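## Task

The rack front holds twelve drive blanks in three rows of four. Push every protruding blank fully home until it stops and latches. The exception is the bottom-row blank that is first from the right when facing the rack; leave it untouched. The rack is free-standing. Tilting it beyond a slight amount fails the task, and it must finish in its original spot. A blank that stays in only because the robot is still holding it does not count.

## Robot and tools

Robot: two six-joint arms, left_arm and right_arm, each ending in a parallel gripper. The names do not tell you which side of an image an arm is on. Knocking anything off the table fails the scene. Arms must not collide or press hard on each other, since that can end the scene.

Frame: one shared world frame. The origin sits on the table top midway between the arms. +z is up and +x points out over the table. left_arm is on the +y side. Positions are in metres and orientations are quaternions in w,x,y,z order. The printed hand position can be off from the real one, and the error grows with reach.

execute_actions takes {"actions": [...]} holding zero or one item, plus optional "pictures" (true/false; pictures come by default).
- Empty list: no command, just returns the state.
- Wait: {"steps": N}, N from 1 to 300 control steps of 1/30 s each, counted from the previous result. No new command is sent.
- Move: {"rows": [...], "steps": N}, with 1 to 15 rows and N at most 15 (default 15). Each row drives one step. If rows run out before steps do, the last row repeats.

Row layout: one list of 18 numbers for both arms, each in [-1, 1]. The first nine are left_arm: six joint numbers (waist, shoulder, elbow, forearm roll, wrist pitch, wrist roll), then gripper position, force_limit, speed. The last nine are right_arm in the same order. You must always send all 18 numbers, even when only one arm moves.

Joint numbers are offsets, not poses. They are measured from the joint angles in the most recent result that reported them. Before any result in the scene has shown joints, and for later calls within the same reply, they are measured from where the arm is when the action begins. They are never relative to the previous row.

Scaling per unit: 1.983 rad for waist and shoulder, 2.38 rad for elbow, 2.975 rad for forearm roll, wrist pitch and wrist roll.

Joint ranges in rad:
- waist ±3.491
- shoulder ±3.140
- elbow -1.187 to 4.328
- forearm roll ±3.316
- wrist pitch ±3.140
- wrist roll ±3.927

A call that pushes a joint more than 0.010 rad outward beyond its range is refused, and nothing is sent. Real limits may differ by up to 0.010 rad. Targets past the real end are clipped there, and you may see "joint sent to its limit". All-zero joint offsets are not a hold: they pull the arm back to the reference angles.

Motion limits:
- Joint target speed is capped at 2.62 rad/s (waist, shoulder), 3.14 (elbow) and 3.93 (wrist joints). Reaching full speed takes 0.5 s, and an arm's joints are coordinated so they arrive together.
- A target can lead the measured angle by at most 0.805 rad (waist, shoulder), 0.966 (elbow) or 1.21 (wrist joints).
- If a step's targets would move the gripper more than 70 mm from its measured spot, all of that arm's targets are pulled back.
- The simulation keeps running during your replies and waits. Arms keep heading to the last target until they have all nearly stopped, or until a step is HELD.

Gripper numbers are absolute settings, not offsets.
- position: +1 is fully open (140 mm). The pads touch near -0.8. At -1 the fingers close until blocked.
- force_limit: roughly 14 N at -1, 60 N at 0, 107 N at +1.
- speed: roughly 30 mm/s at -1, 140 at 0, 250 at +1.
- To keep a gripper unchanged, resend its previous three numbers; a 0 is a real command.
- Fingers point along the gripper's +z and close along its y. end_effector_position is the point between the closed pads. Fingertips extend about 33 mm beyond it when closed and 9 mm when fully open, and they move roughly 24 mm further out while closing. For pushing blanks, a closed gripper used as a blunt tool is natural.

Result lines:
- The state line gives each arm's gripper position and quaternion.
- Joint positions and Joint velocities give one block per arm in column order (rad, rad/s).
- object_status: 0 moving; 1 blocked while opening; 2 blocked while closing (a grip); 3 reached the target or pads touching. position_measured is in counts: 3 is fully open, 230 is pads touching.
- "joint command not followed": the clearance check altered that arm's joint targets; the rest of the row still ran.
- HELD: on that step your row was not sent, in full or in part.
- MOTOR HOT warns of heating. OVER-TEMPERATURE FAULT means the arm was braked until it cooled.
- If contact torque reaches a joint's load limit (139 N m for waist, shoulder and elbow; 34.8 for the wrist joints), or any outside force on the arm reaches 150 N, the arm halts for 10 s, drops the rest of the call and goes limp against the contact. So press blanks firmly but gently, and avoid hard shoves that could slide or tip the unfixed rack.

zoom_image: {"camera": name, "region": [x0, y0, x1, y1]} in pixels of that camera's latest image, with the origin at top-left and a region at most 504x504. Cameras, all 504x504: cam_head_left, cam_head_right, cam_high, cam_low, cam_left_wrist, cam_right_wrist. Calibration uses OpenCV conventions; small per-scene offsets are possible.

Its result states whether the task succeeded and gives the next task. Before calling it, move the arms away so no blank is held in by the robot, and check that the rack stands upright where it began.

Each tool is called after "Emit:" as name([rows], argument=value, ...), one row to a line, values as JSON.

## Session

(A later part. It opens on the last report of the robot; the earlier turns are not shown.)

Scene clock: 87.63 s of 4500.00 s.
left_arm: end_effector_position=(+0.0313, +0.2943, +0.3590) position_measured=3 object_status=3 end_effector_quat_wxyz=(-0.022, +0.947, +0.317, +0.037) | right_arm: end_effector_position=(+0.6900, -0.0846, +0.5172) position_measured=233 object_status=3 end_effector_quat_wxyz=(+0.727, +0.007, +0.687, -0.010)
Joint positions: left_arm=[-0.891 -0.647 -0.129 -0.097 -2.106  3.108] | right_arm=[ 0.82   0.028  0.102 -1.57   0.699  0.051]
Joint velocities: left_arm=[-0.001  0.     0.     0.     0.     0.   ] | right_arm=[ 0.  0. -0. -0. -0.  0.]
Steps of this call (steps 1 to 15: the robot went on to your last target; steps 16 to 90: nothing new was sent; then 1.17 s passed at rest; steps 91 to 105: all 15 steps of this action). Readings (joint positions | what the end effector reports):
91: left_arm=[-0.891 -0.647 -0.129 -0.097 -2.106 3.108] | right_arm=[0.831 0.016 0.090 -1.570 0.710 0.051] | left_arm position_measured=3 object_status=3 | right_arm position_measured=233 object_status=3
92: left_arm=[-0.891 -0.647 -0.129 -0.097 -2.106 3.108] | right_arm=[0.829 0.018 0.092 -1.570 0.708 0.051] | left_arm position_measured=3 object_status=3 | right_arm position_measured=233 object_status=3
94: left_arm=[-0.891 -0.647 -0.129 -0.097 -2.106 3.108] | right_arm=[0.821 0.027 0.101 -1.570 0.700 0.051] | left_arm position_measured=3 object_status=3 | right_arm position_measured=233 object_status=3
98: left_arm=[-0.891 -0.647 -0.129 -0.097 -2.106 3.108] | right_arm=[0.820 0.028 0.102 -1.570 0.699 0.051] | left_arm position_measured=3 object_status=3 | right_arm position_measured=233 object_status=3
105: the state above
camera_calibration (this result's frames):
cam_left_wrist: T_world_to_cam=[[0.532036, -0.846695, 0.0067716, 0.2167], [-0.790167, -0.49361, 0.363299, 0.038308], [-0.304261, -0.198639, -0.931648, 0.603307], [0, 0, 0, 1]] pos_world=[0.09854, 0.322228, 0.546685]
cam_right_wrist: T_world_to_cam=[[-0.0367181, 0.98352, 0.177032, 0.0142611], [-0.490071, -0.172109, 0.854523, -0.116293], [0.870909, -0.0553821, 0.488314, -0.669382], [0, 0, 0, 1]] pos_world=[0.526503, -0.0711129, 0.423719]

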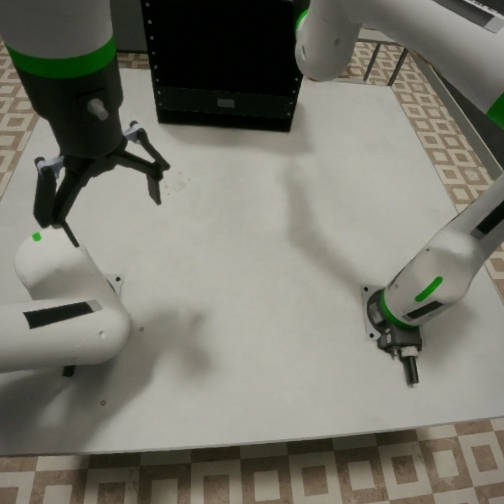

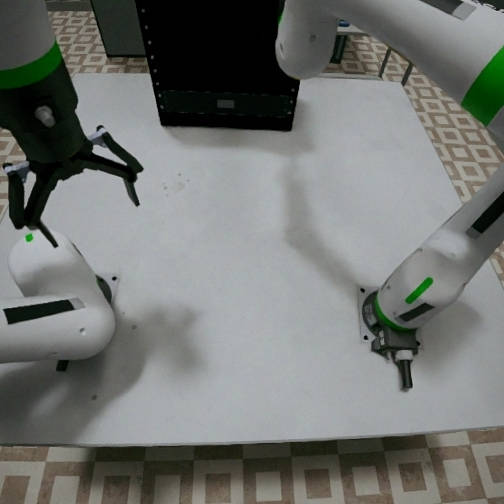

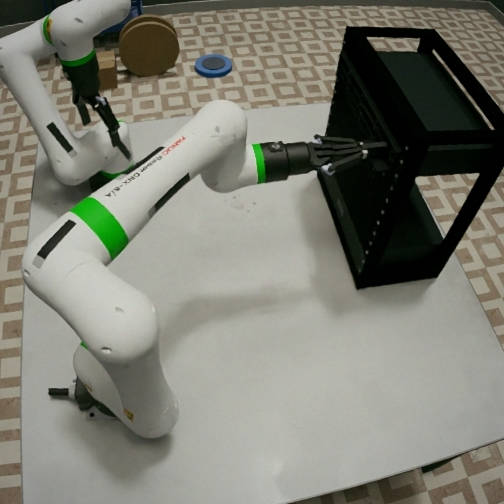

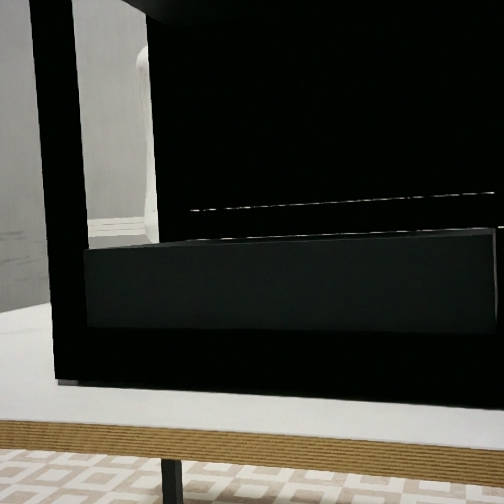

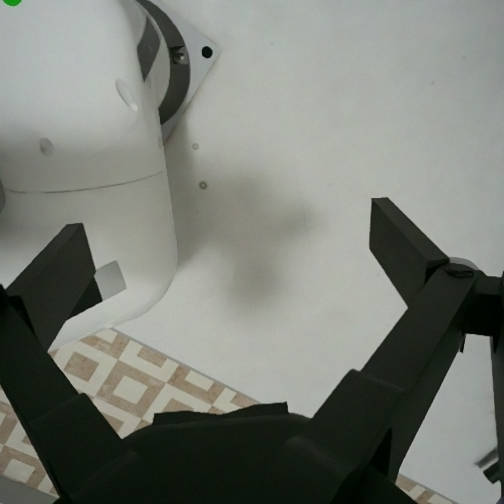

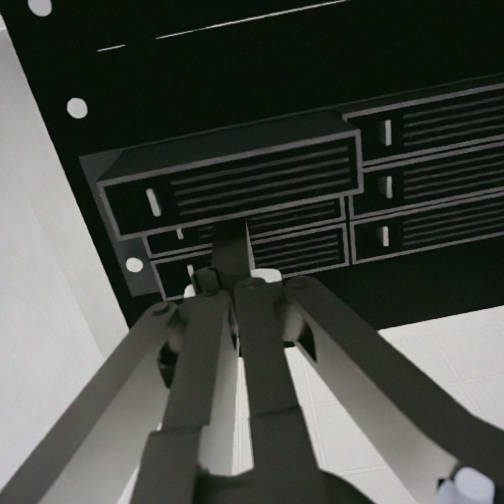

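Emit:
execute_actions([
  {"rows":[[0,0,0,0,0,0,1,0,0,0.011,-0.013,-0.0102,0,0.0074,0,-1,0,1]],"steps":8},
], pictures=false)

Emit:
execute_actions([
  {"rows":[[0,0,0,0,0,0,1,0,0,0.074,0.0928,0.0824,0,0.0497,0,-1,0,1]]},
], pictures=false)

Emit:
execute_actions([
  {"rows":[[0,0,0,0,0,0,1,0,0,-0.0105,0.0114,0.0102,0,-0.007,0,-1,0,1]]},
])

Emit:
execute_actions([
  {"rows":[[0,0,0,0,0,0,1,0,0,0.0105,-0.0114,-0.0102,0,0.007,0,-1,0,1]],"steps":8},
], pictures=false)

Emit:
execute_actions([
  {"rows":[[0,0,0,0,0,0,1,0,0,0,0.005,-0.0147,0,0,-0.006,-1,0,1]],"steps":10},
], pictures=false)

Emit:
execute_actions([
  {"rows":[[0,0,0,0,0,0,1,0,0,-0.0105,0.0114,0.0102,0,-0.007,0,-1,0,1]]},
], pictures=false)

Emit:
execute_actions([
  {"rows":[[0,0,0,0,0,0,1,0,0,0.04,-0.04,-0.01,0,0.025,0,-1,0,1]]},
])

Emit:
zoom_image(camera="cam_right_wrist", region=[0,60,420,300])

Scene clock: 97.93 s of 4500.00 s.
left_arm: end_effector_position=(+0.0313, +0.2943, +0.3590) position_measured=3 object_status=3 end_effector_quat_wxyz=(-0.022, +0.947, +0.317, +0.037) | right_arm: end_effector_position=(+0.6759, -0.0838, +0.5180) position_measured=233 object_status=3 end_effector_quat_wxyz=(+0.727, +0.008, +0.687, -0.009)
Joint positions: left_arm=[-0.891 -0.647 -0.129 -0.097 -2.106  3.108] | right_arm=[ 0.842  0.003  0.078 -1.57   0.721  0.051]
Joint velocities: left_arm=[ 0.     0.001 -0.    -0.001 -0.001 -0.   ] | right_arm=[ 0.002 -0.002 -0.001 -0.     0.003  0.   ]
Steps of this call (steps 1 to 15: the robot went on to your last target; steps 16 to 90: nothing new was sent; then 7.03 s passed at rest; steps 91 to 98: all 8 steps of this action). Readings (joint positions | what the end effector reports):
91: left_arm=[-0.891 -0.647 -0.129 -0.097 -2.106 3.108] | right_arm=[0.820 0.028 0.102 -1.570 0.699 0.051] | left_arm position_measured=3 object_status=3 | right_arm position_measured=233 object_status=3
92: left_arm=[-0.891 -0.647 -0.129 -0.097 -2.106 3.108] | right_arm=[0.822 0.026 0.100 -1.570 0.700 0.051] | left_arm position_measured=3 object_status=3 | right_arm position_measured=233 object_status=3
94: left_arm=[-0.891 -0.647 -0.129 -0.097 -2.106 3.108] | right_arm=[0.836 0.010 0.085 -1.570 0.715 0.051] | left_arm position_measured=3 object_status=3 | right_arm position_measured=233 object_status=3
98: the state above

Scene clock: 98.43 s of 4500.00 s.
left_arm: end_effector_position=(+0.0313, +0.2943, +0.3590) position_measured=3 object_status=3 end_effector_quat_wxyz=(-0.022, +0.947, +0.317, +0.037) | right_arm: end_effector_position=(+0.6816, +0.0186, +0.5162) position_measured=233 object_status=3 end_effector_quat_wxyz=(+0.727, +0.015, +0.687, -0.004)
Joint positions: left_arm=[-0.891 -0.647 -0.129 -0.097 -2.106  3.108] | right_arm=[ 0.988  0.186  0.274 -1.57   0.869  0.051]
Joint velocities: left_arm=[ 0.001  0.     0.001  0.     0.001 -0.   ] | right_arm=[ 0.002  0.004  0.    -0.001  0.001 -0.   ]
Steps of this call (steps 1 to 15: all 15 steps of this action). Readings (joint positions | what the end effector reports):
1: left_arm=[-0.891 -0.647 -0.129 -0.097 -2.106 3.108] | right_arm=[0.842 0.003 0.078 -1.570 0.721 0.051] | left_arm position_measured=3 object_status=3 | right_arm position_measured=233 object_status=3
2: left_arm=[-0.891 -0.647 -0.129 -0.097 -2.106 3.108] | right_arm=[0.844 0.005 0.080 -1.570 0.723 0.051] | left_arm position_measured=3 object_status=3 | right_arm position_measured=233 object_status=3
4: left_arm=[-0.891 -0.647 -0.129 -0.097 -2.106 3.108] | right_arm=[0.860 0.025 0.102 -1.570 0.740 0.051] | left_arm position_measured=3 object_status=3 | right_arm position_measured=233 object_status=3
8: left_arm=[-0.891 -0.647 -0.129 -0.097 -2.106 3.108] | right_arm=[0.937 0.122 0.205 -1.570 0.816 0.051] | left_arm position_measured=3 object_status=3 | right_arm position_measured=233 object_status=3
15: the state above

Scene clock: 98.93 s of 4500.00 s.
left_arm: end_effector_position=(+0.0313, +0.2943, +0.3590) position_measured=3 object_status=3 end_effector_quat_wxyz=(-0.022, +0.947, +0.317, +0.037) | right_arm: end_effector_position=(+0.6957, +0.0181, +0.5160) position_measured=233 object_status=3 end_effector_quat_wxyz=(+0.728, +0.015, +0.686, -0.004)
Joint positions: left_arm=[-0.891 -0.647 -0.129 -0.097 -2.106  3.108] | right_arm=[ 0.968  0.209  0.298 -1.571  0.848  0.051]
Joint velocities: left_arm=[-0.     0.    -0.001 -0.     0.     0.   ] | right_arm=[-0.     0.     0.    -0.001  0.     0.   ]
Steps of this call (steps 1 to 15: all 15 steps of this action). Readings (joint positions | what the end effector reports):
1: left_arm=[-0.891 -0.647 -0.129 -0.097 -2.106 3.108] | right_arm=[0.988 0.187 0.274 -1.570 0.869 0.051] | left_arm position_measured=3 object_status=3 | right_arm position_measured=233 object_status=3
2: left_arm=[-0.891 -0.647 -0.129 -0.097 -2.106 3.108] | right_arm=[0.987 0.189 0.277 -1.570 0.867 0.051] | left_arm position_measured=3 object_status=3 | right_arm position_measured=233 object_status=3
4: left_arm=[-0.891 -0.647 -0.129 -0.097 -2.106 3.108] | right_arm=[0.972 0.204 0.293 -1.570 0.853 0.051] | left_arm position_measured=3 object_status=3 | right_arm position_measured=233 object_status=3
8: left_arm=[-0.891 -0.647 -0.129 -0.097 -2.106 3.108] | right_arm=[0.968 0.209 0.298 -1.571 0.848 0.051] | left_arm position_measured=3 object_status=3 | right_arm position_measured=233 object_status=3
15: the state above
camera_calibration (this result's frames):
cam_left_wrist: T_world_to_cam=[[0.532036, -0.846695, 0.00677191, 0.2167], [-0.790167, -0.49361, 0.363299, 0.0383082], [-0.30426, -0.198639, -0.931648, 0.603307], [0, 0, 0, 1]] pos_world=[0.0985401, 0.322228, 0.546685]
cam_right_wrist: T_world_to_cam=[[-0.036229, 0.979919, 0.196076, -0.0964319], [-0.492609, -0.188223, 0.849652, -0.090205], [0.869496, -0.065807, 0.489536, -0.667515], [0, 0, 0, 1]] pos_world=[0.532472, 0.0335897, 0.422323]

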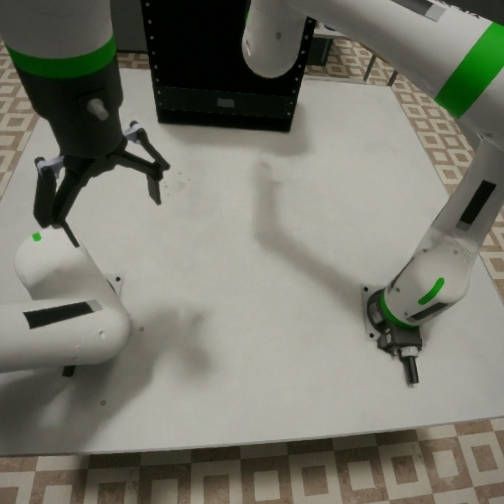

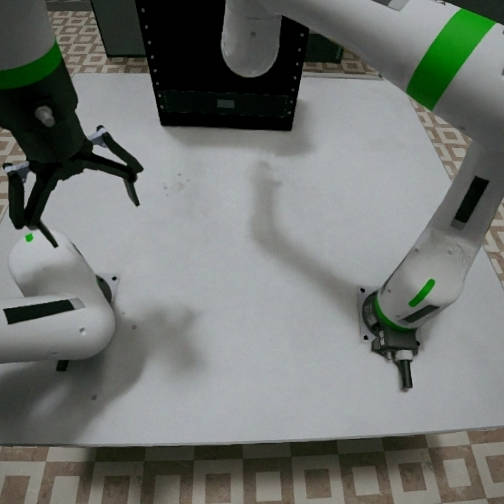

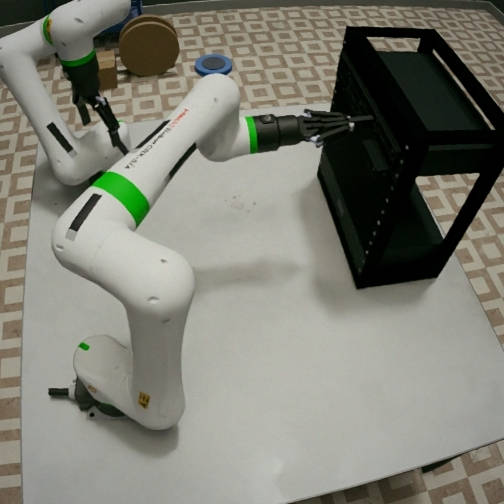

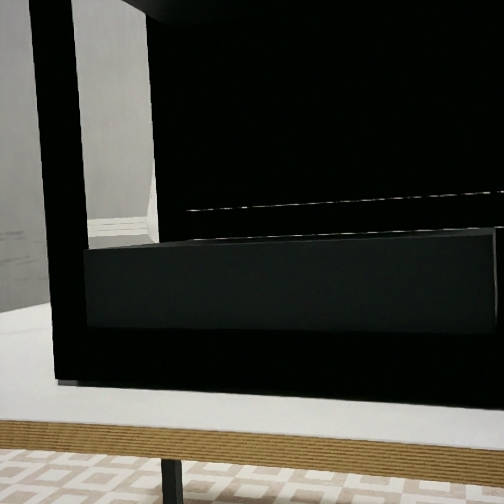

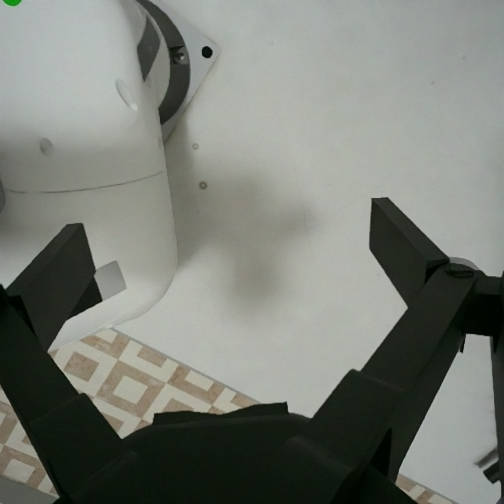

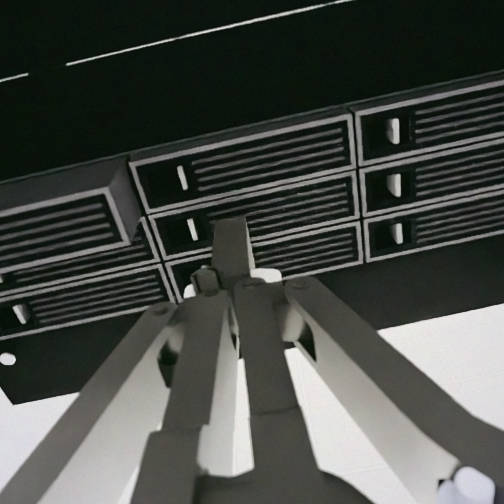

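Scene clock: 99.20 s of 4500.00 s.
left_arm: end_effector_position=(+0.0313, +0.2943, +0.3590) position_measured=3 object_status=3 end_effector_quat_wxyz=(-0.022, +0.947, +0.317, +0.037) | right_arm: end_effector_position=(+0.6817, +0.0186, +0.5163) position_measured=233 object_status=3 end_effector_quat_wxyz=(+0.727, +0.015, +0.687, -0.004)
Joint positions: left_arm=[-0.891 -0.647 -0.129 -0.097 -2.106  3.108] | right_arm=[ 0.988  0.187  0.274 -1.57   0.869  0.051]
Joint velocities: left_arm=[ 0.001  0.    -0.001  0.     0.001  0.   ] | right_arm=[ 0.001 -0.003 -0.003  0.     0.003  0.   ]
Steps of this call (steps 1 to 8: all 8 steps of this action). Readings (joint positions | what the end effector reports):
1: left_arm=[-0.891 -0.647 -0.129 -0.097 -2.106 3.108] | right_arm=[0.968 0.209 0.298 -1.571 0.848 0.051] | left_arm position_measured=3 object_status=3 | right_arm position_measured=233 object_status=3
2: left_arm=[-0.891 -0.647 -0.129 -0.097 -2.106 3.108] | right_arm=[0.969 0.208 0.297 -1.571 0.849 0.051] | left_arm position_measured=3 object_status=3 | right_arm position_measured=233 object_status=3
4: left_arm=[-0.891 -0.647 -0.129 -0.097 -2.106 3.108] | right_arm=[0.982 0.193 0.281 -1.570 0.862 0.051] | left_arm position_measured=3 object_status=3 | right_arm position_measured=233 object_status=3
8: the state above

Scene clock: 99.53 s of 4500.00 s.
left_arm: end_effector_position=(+0.0313, +0.2943, +0.3590) position_measured=3 object_status=3 end_effector_quat_wxyz=(-0.022, +0.947, +0.317, +0.037) | right_arm: end_effector_position=(+0.6817, +0.0187, +0.4857) position_measured=233 object_status=3 end_effector_quat_wxyz=(+0.717, +0.009, +0.697, -0.009)
Joint positions: left_arm=[-0.891 -0.647 -0.129 -0.097 -2.106  3.108] | right_arm=[ 0.988  0.197  0.239 -1.57   0.869  0.033]
Joint velocities: left_arm=[ 0.001  0.     0.001  0.001  0.002 -0.   ] | right_arm=[ 0.    -0.    -0.002 -0.001 -0.001 -0.   ]
Steps of this call (steps 1 to 10: all 10 steps of this action). Readings (joint positions | what the end effector reports):
1: left_arm=[-0.891 -0.647 -0.129 -0.097 -2.106 3.108] | right_arm=[0.988 0.187 0.274 -1.570 0.869 0.051] | left_arm position_measured=3 object_status=3 | right_arm position_measured=233 object_status=3
2: left_arm=[-0.891 -0.647 -0.129 -0.097 -2.106 3.108] | right_arm=[0.988 0.187 0.272 -1.570 0.869 0.050] | left_arm position_measured=3 object_status=3 | right_arm position_measured=233 object_status=3
4: left_arm=[-0.891 -0.647 -0.129 -0.097 -2.106 3.108] | right_arm=[0.988 0.194 0.250 -1.570 0.869 0.039] | left_arm position_measured=3 object_status=3 | right_arm position_measured=233 object_status=3
8: left_arm=[-0.891 -0.647 -0.129 -0.097 -2.106 3.108] | right_arm=[0.988 0.197 0.239 -1.570 0.869 0.033] | left_arm position_measured=3 object_status=3 | right_arm position_measured=233 object_status=3
10: the state above

Scene clock: 100.03 s of 4500.00 s.
left_arm: end_effector_position=(+0.0313, +0.2943, +0.3590) position_measured=3 object_status=3 end_effector_quat_wxyz=(-0.022, +0.947, +0.317, +0.037) | right_arm: end_effector_position=(+0.6959, +0.0183, +0.4850) position_measured=233 object_status=3 end_effector_quat_wxyz=(+0.717, +0.009, +0.697, -0.009)
Joint positions: left_arm=[-0.891 -0.647 -0.129 -0.097 -2.106  3.108] | right_arm=[ 0.967  0.219  0.264 -1.571  0.848  0.033]
Joint velocities: left_arm=[ 0.001  0.     0.002  0.001  0.    -0.   ] | right_arm=[-0.001  0.001  0.     0.001 -0.001  0.   ]
Steps of this call (steps 1 to 15: all 15 steps of this action). Readings (joint positions | what the end effector reports):
1: left_arm=[-0.891 -0.647 -0.129 -0.097 -2.106 3.108] | right_arm=[0.988 0.197 0.239 -1.570 0.869 0.033] | left_arm position_measured=3 object_status=3 | right_arm position_measured=233 object_status=3
2: left_arm=[-0.891 -0.647 -0.129 -0.097 -2.106 3.108] | right_arm=[0.986 0.199 0.241 -1.570 0.867 0.033] | left_arm position_measured=3 object_status=3 | right_arm position_measured=233 object_status=3
4: left_arm=[-0.891 -0.647 -0.129 -0.097 -2.106 3.108] | right_arm=[0.972 0.214 0.257 -1.570 0.853 0.033] | left_arm position_measured=3 object_status=3 | right_arm position_measured=233 object_status=3
8: left_arm=[-0.891 -0.647 -0.129 -0.097 -2.106 3.108] | right_arm=[0.968 0.219 0.263 -1.571 0.848 0.033] | left_arm position_measured=3 object_status=3 | right_arm position_measured=233 object_status=3
15: the state above

Scene clock: 100.53 s of 4500.00 s.
left_arm: end_effector_position=(+0.0313, +0.2943, +0.3590) position_measured=3 object_status=3 end_effector_quat_wxyz=(-0.022, +0.947, +0.317, +0.037) | right_arm: end_effector_position=(+0.6474, +0.0256, +0.5261) position_measured=233 object_status=3 end_effector_quat_wxyz=(+0.728, +0.024, +0.685, +0.009)
Joint positions: left_arm=[-0.891 -0.647 -0.129 -0.097 -2.106  3.108] | right_arm=[ 1.047  0.14   0.24  -1.571  0.922  0.033]
Joint velocities: left_arm=[-0.     0.     0.    -0.001  0.     0.   ] | right_arm=[ 0.    -0.002 -0.    -0.001  0.     0.   ]
Steps of this call (steps 1 to 15: all 15 steps of this action). Readings (joint positions | what the end effector reports):
1: left_arm=[-0.891 -0.647 -0.129 -0.097 -2.106 3.108] | right_arm=[0.967 0.219 0.264 -1.571 0.848 0.033] | left_arm position_measured=3 object_status=3 | right_arm position_measured=233 object_status=3
2: left_arm=[-0.891 -0.647 -0.129 -0.097 -2.106 3.108] | right_arm=[0.969 0.218 0.264 -1.571 0.849 0.033] | left_arm position_measured=3 object_status=3 | right_arm position_measured=233 object_status=3
4: left_arm=[-0.891 -0.647 -0.129 -0.097 -2.106 3.108] | right_arm=[0.988 0.199 0.258 -1.570 0.867 0.033] | left_arm position_measured=3 object_status=3 | right_arm position_measured=233 object_status=3
8: left_arm=[-0.891 -0.647 -0.129 -0.097 -2.106 3.108] | right_arm=[1.044 0.142 0.241 -1.570 0.920 0.033] | left_arm position_measured=3 object_status=3 | right_arm position_measured=233 object_status=3
15: the state above
camera_calibration (this result's frames):
cam_left_wrist: T_world_to_cam=[[0.532036, -0.846695, 0.00677199, 0.2167], [-0.790167, -0.49361, 0.363299, 0.0383083], [-0.30426, -0.198639, -0.931648, 0.603307], [0, 0, 0, 1]] pos_world=[0.09854, 0.322228, 0.546685]
cam_right_wrist: T_world_to_cam=[[-0.0428988, 0.973246, 0.225724, -0.118633], [-0.493118, -0.217121, 0.842433, -0.116304], [0.868904, -0.0751694, 0.48924, -0.62922], [0, 0, 0, 1]] pos_world=[0.484291, 0.0429091, 0.432596]

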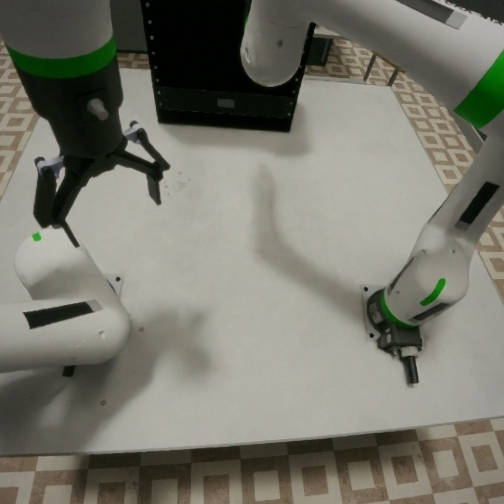

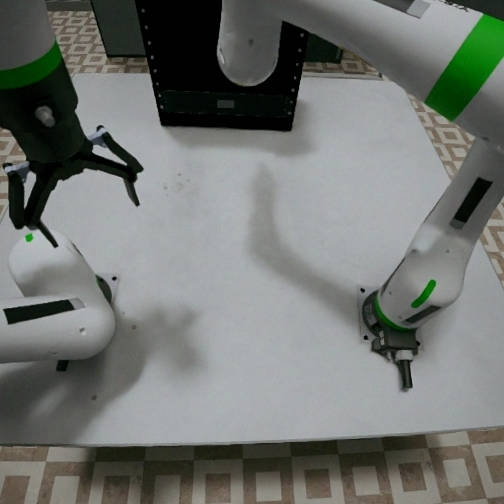

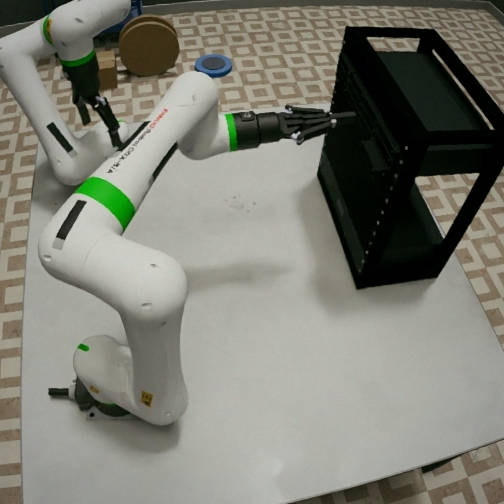

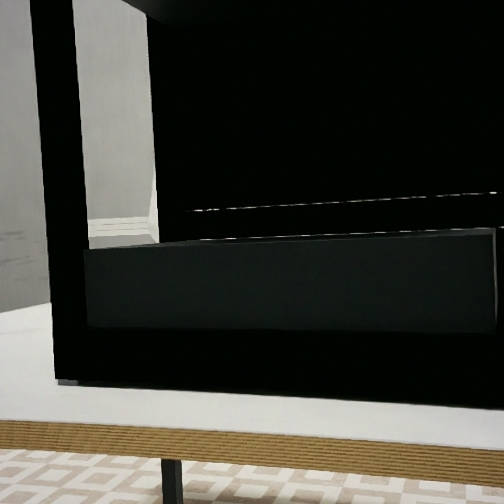

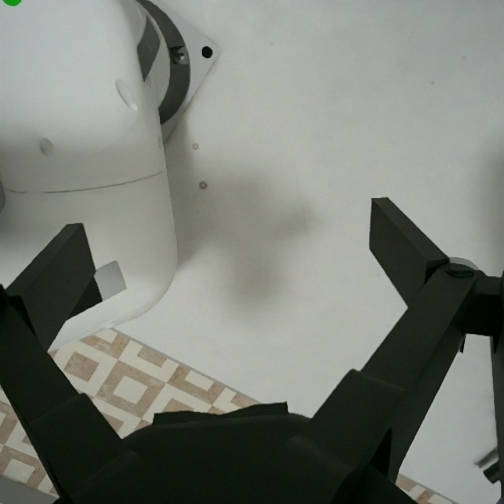

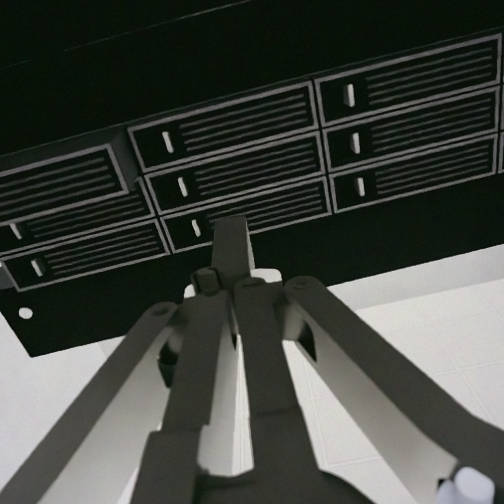

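Region (0, 60, 420, 300) of cam_right_wrist's 504x504 image, scaled by 1.200, with more detail than that image has; it fills the top 288 rows of this view, and the rest is white.

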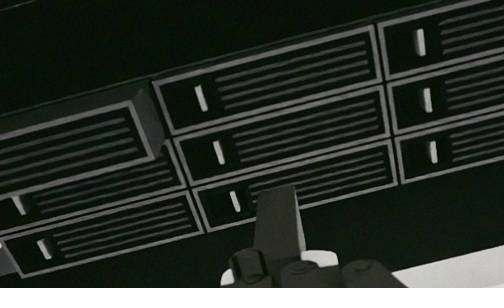

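Tabs aligned. Checking column 1.

Emit:
execute_actions([
  {"rows":[[0,0,0,0,0,0,1,0,0,0.06,0,0,0,-0.05,0,-1,0,1]]},
])

Emit:
zoom_image(camera="cam_right_wrist", region=[204,0,504,300])

Scene clock: 107.00 s of 4500.00 s.
left_arm: end_effector_position=(+0.0313, +0.2943, +0.3590) position_measured=3 object_status=3 end_effector_quat_wxyz=(-0.022, +0.947, +0.317, +0.037) | right_arm: end_effector_position=(+0.5881, +0.1536, +0.5300) position_measured=233 object_status=3 end_effector_quat_wxyz=(+0.725, -0.071, +0.678, +0.103)
Joint positions: left_arm=[-0.891 -0.647 -0.129 -0.097 -2.106  3.108] | right_arm=[ 1.166  0.14   0.24  -1.571  0.774  0.033]
Joint velocities: left_arm=[ 0.    -0.     0.001  0.     0.001 -0.   ] | right_arm=[ 0.003 -0.    -0.    -0.    -0.003  0.   ]
Steps of this call (steps 1 to 15: the robot went on to your last target; steps 16 to 90: nothing new was sent; then 2.97 s passed at rest; steps 91 to 105: all 15 steps of this action). Readings (joint positions | what the end effector reports):
91: left_arm=[-0.891 -0.647 -0.129 -0.097 -2.106 3.108] | right_arm=[1.047 0.140 0.240 -1.571 0.922 0.033] | left_arm position_measured=3 object_status=3 | right_arm position_measured=233 object_status=3
92: left_arm=[-0.891 -0.647 -0.129 -0.097 -2.106 3.108] | right_arm=[1.049 0.140 0.240 -1.571 0.920 0.033] | left_arm position_measured=3 object_status=3 | right_arm position_measured=233 object_status=3
94: left_arm=[-0.891 -0.647 -0.129 -0.097 -2.106 3.108] | right_arm=[1.070 0.140 0.240 -1.571 0.894 0.033] | left_arm position_measured=3 object_status=3 | right_arm position_measured=233 object_status=3
98: left_arm=[-0.891 -0.647 -0.129 -0.097 -2.106 3.108] | right_arm=[1.130 0.140 0.240 -1.571 0.819 0.033] | left_arm position_measured=3 object_status=3 | right_arm position_measured=233 object_status=3
105: the state above
camera_calibration (this result's frames):
cam_left_wrist: T_world_to_cam=[[0.532036, -0.846695, 0.00677179, 0.2167], [-0.790167, -0.49361, 0.363299, 0.0383082], [-0.30426, -0.198639, -0.931648, 0.603307], [0, 0, 0, 1]] pos_world=[0.0985401, 0.322228, 0.546685]
cam_right_wrist: T_world_to_cam=[[-0.300747, 0.929006, 0.215636, -0.0828983], [-0.429406, -0.333794, 0.839162, -0.138878], [0.851564, 0.15978, 0.499308, -0.601213], [0, 0, 0, 1]] pos_world=[0.427405, 0.126718, 0.434608]

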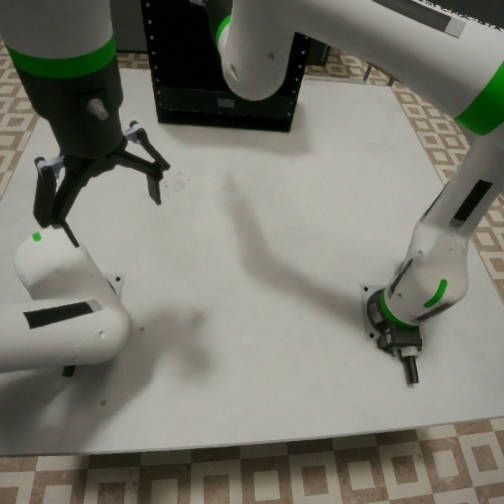

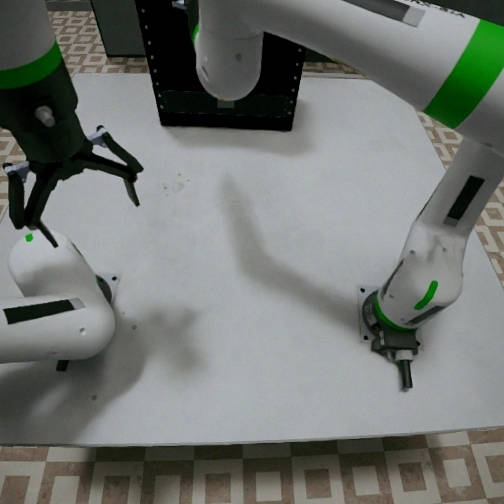

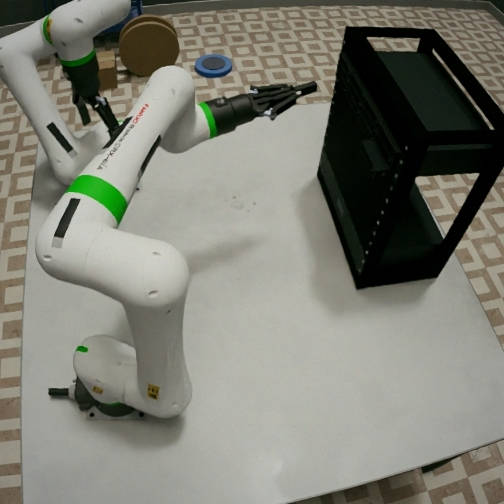

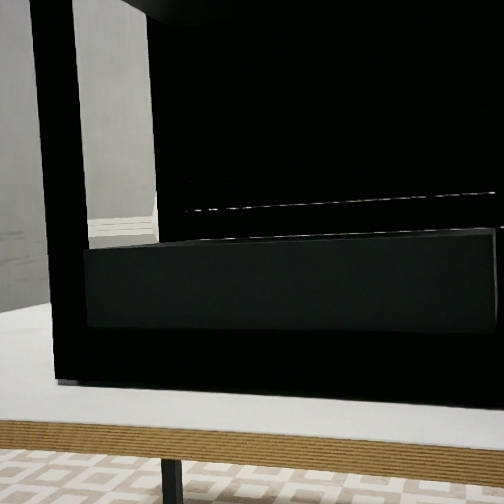

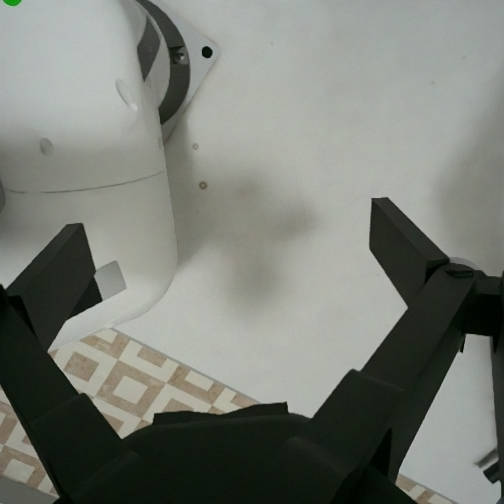

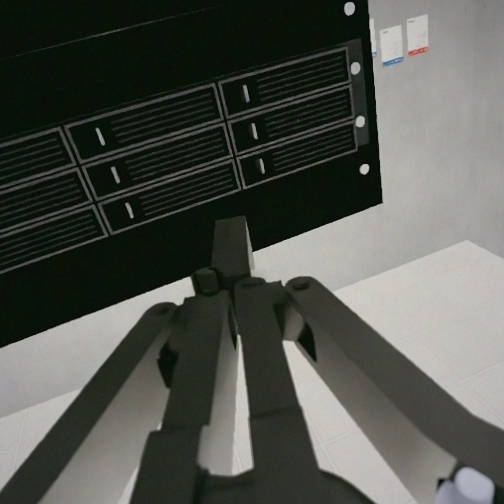

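Region (204, 0, 504, 300) of cam_right_wrist's 504x504 image, scaled by 1.680, with more detail than that image has.

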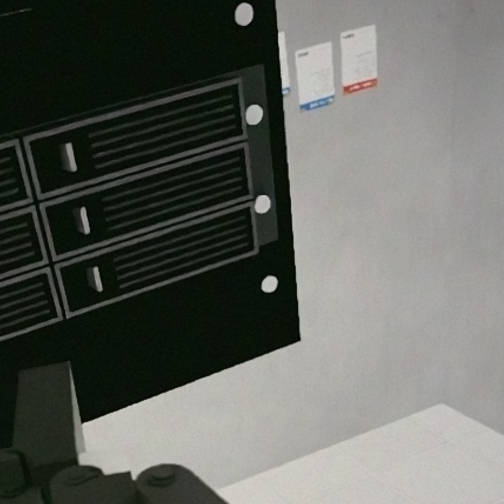

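Emit:
finished_scene(scene=1)

The scene is finished: the task was done.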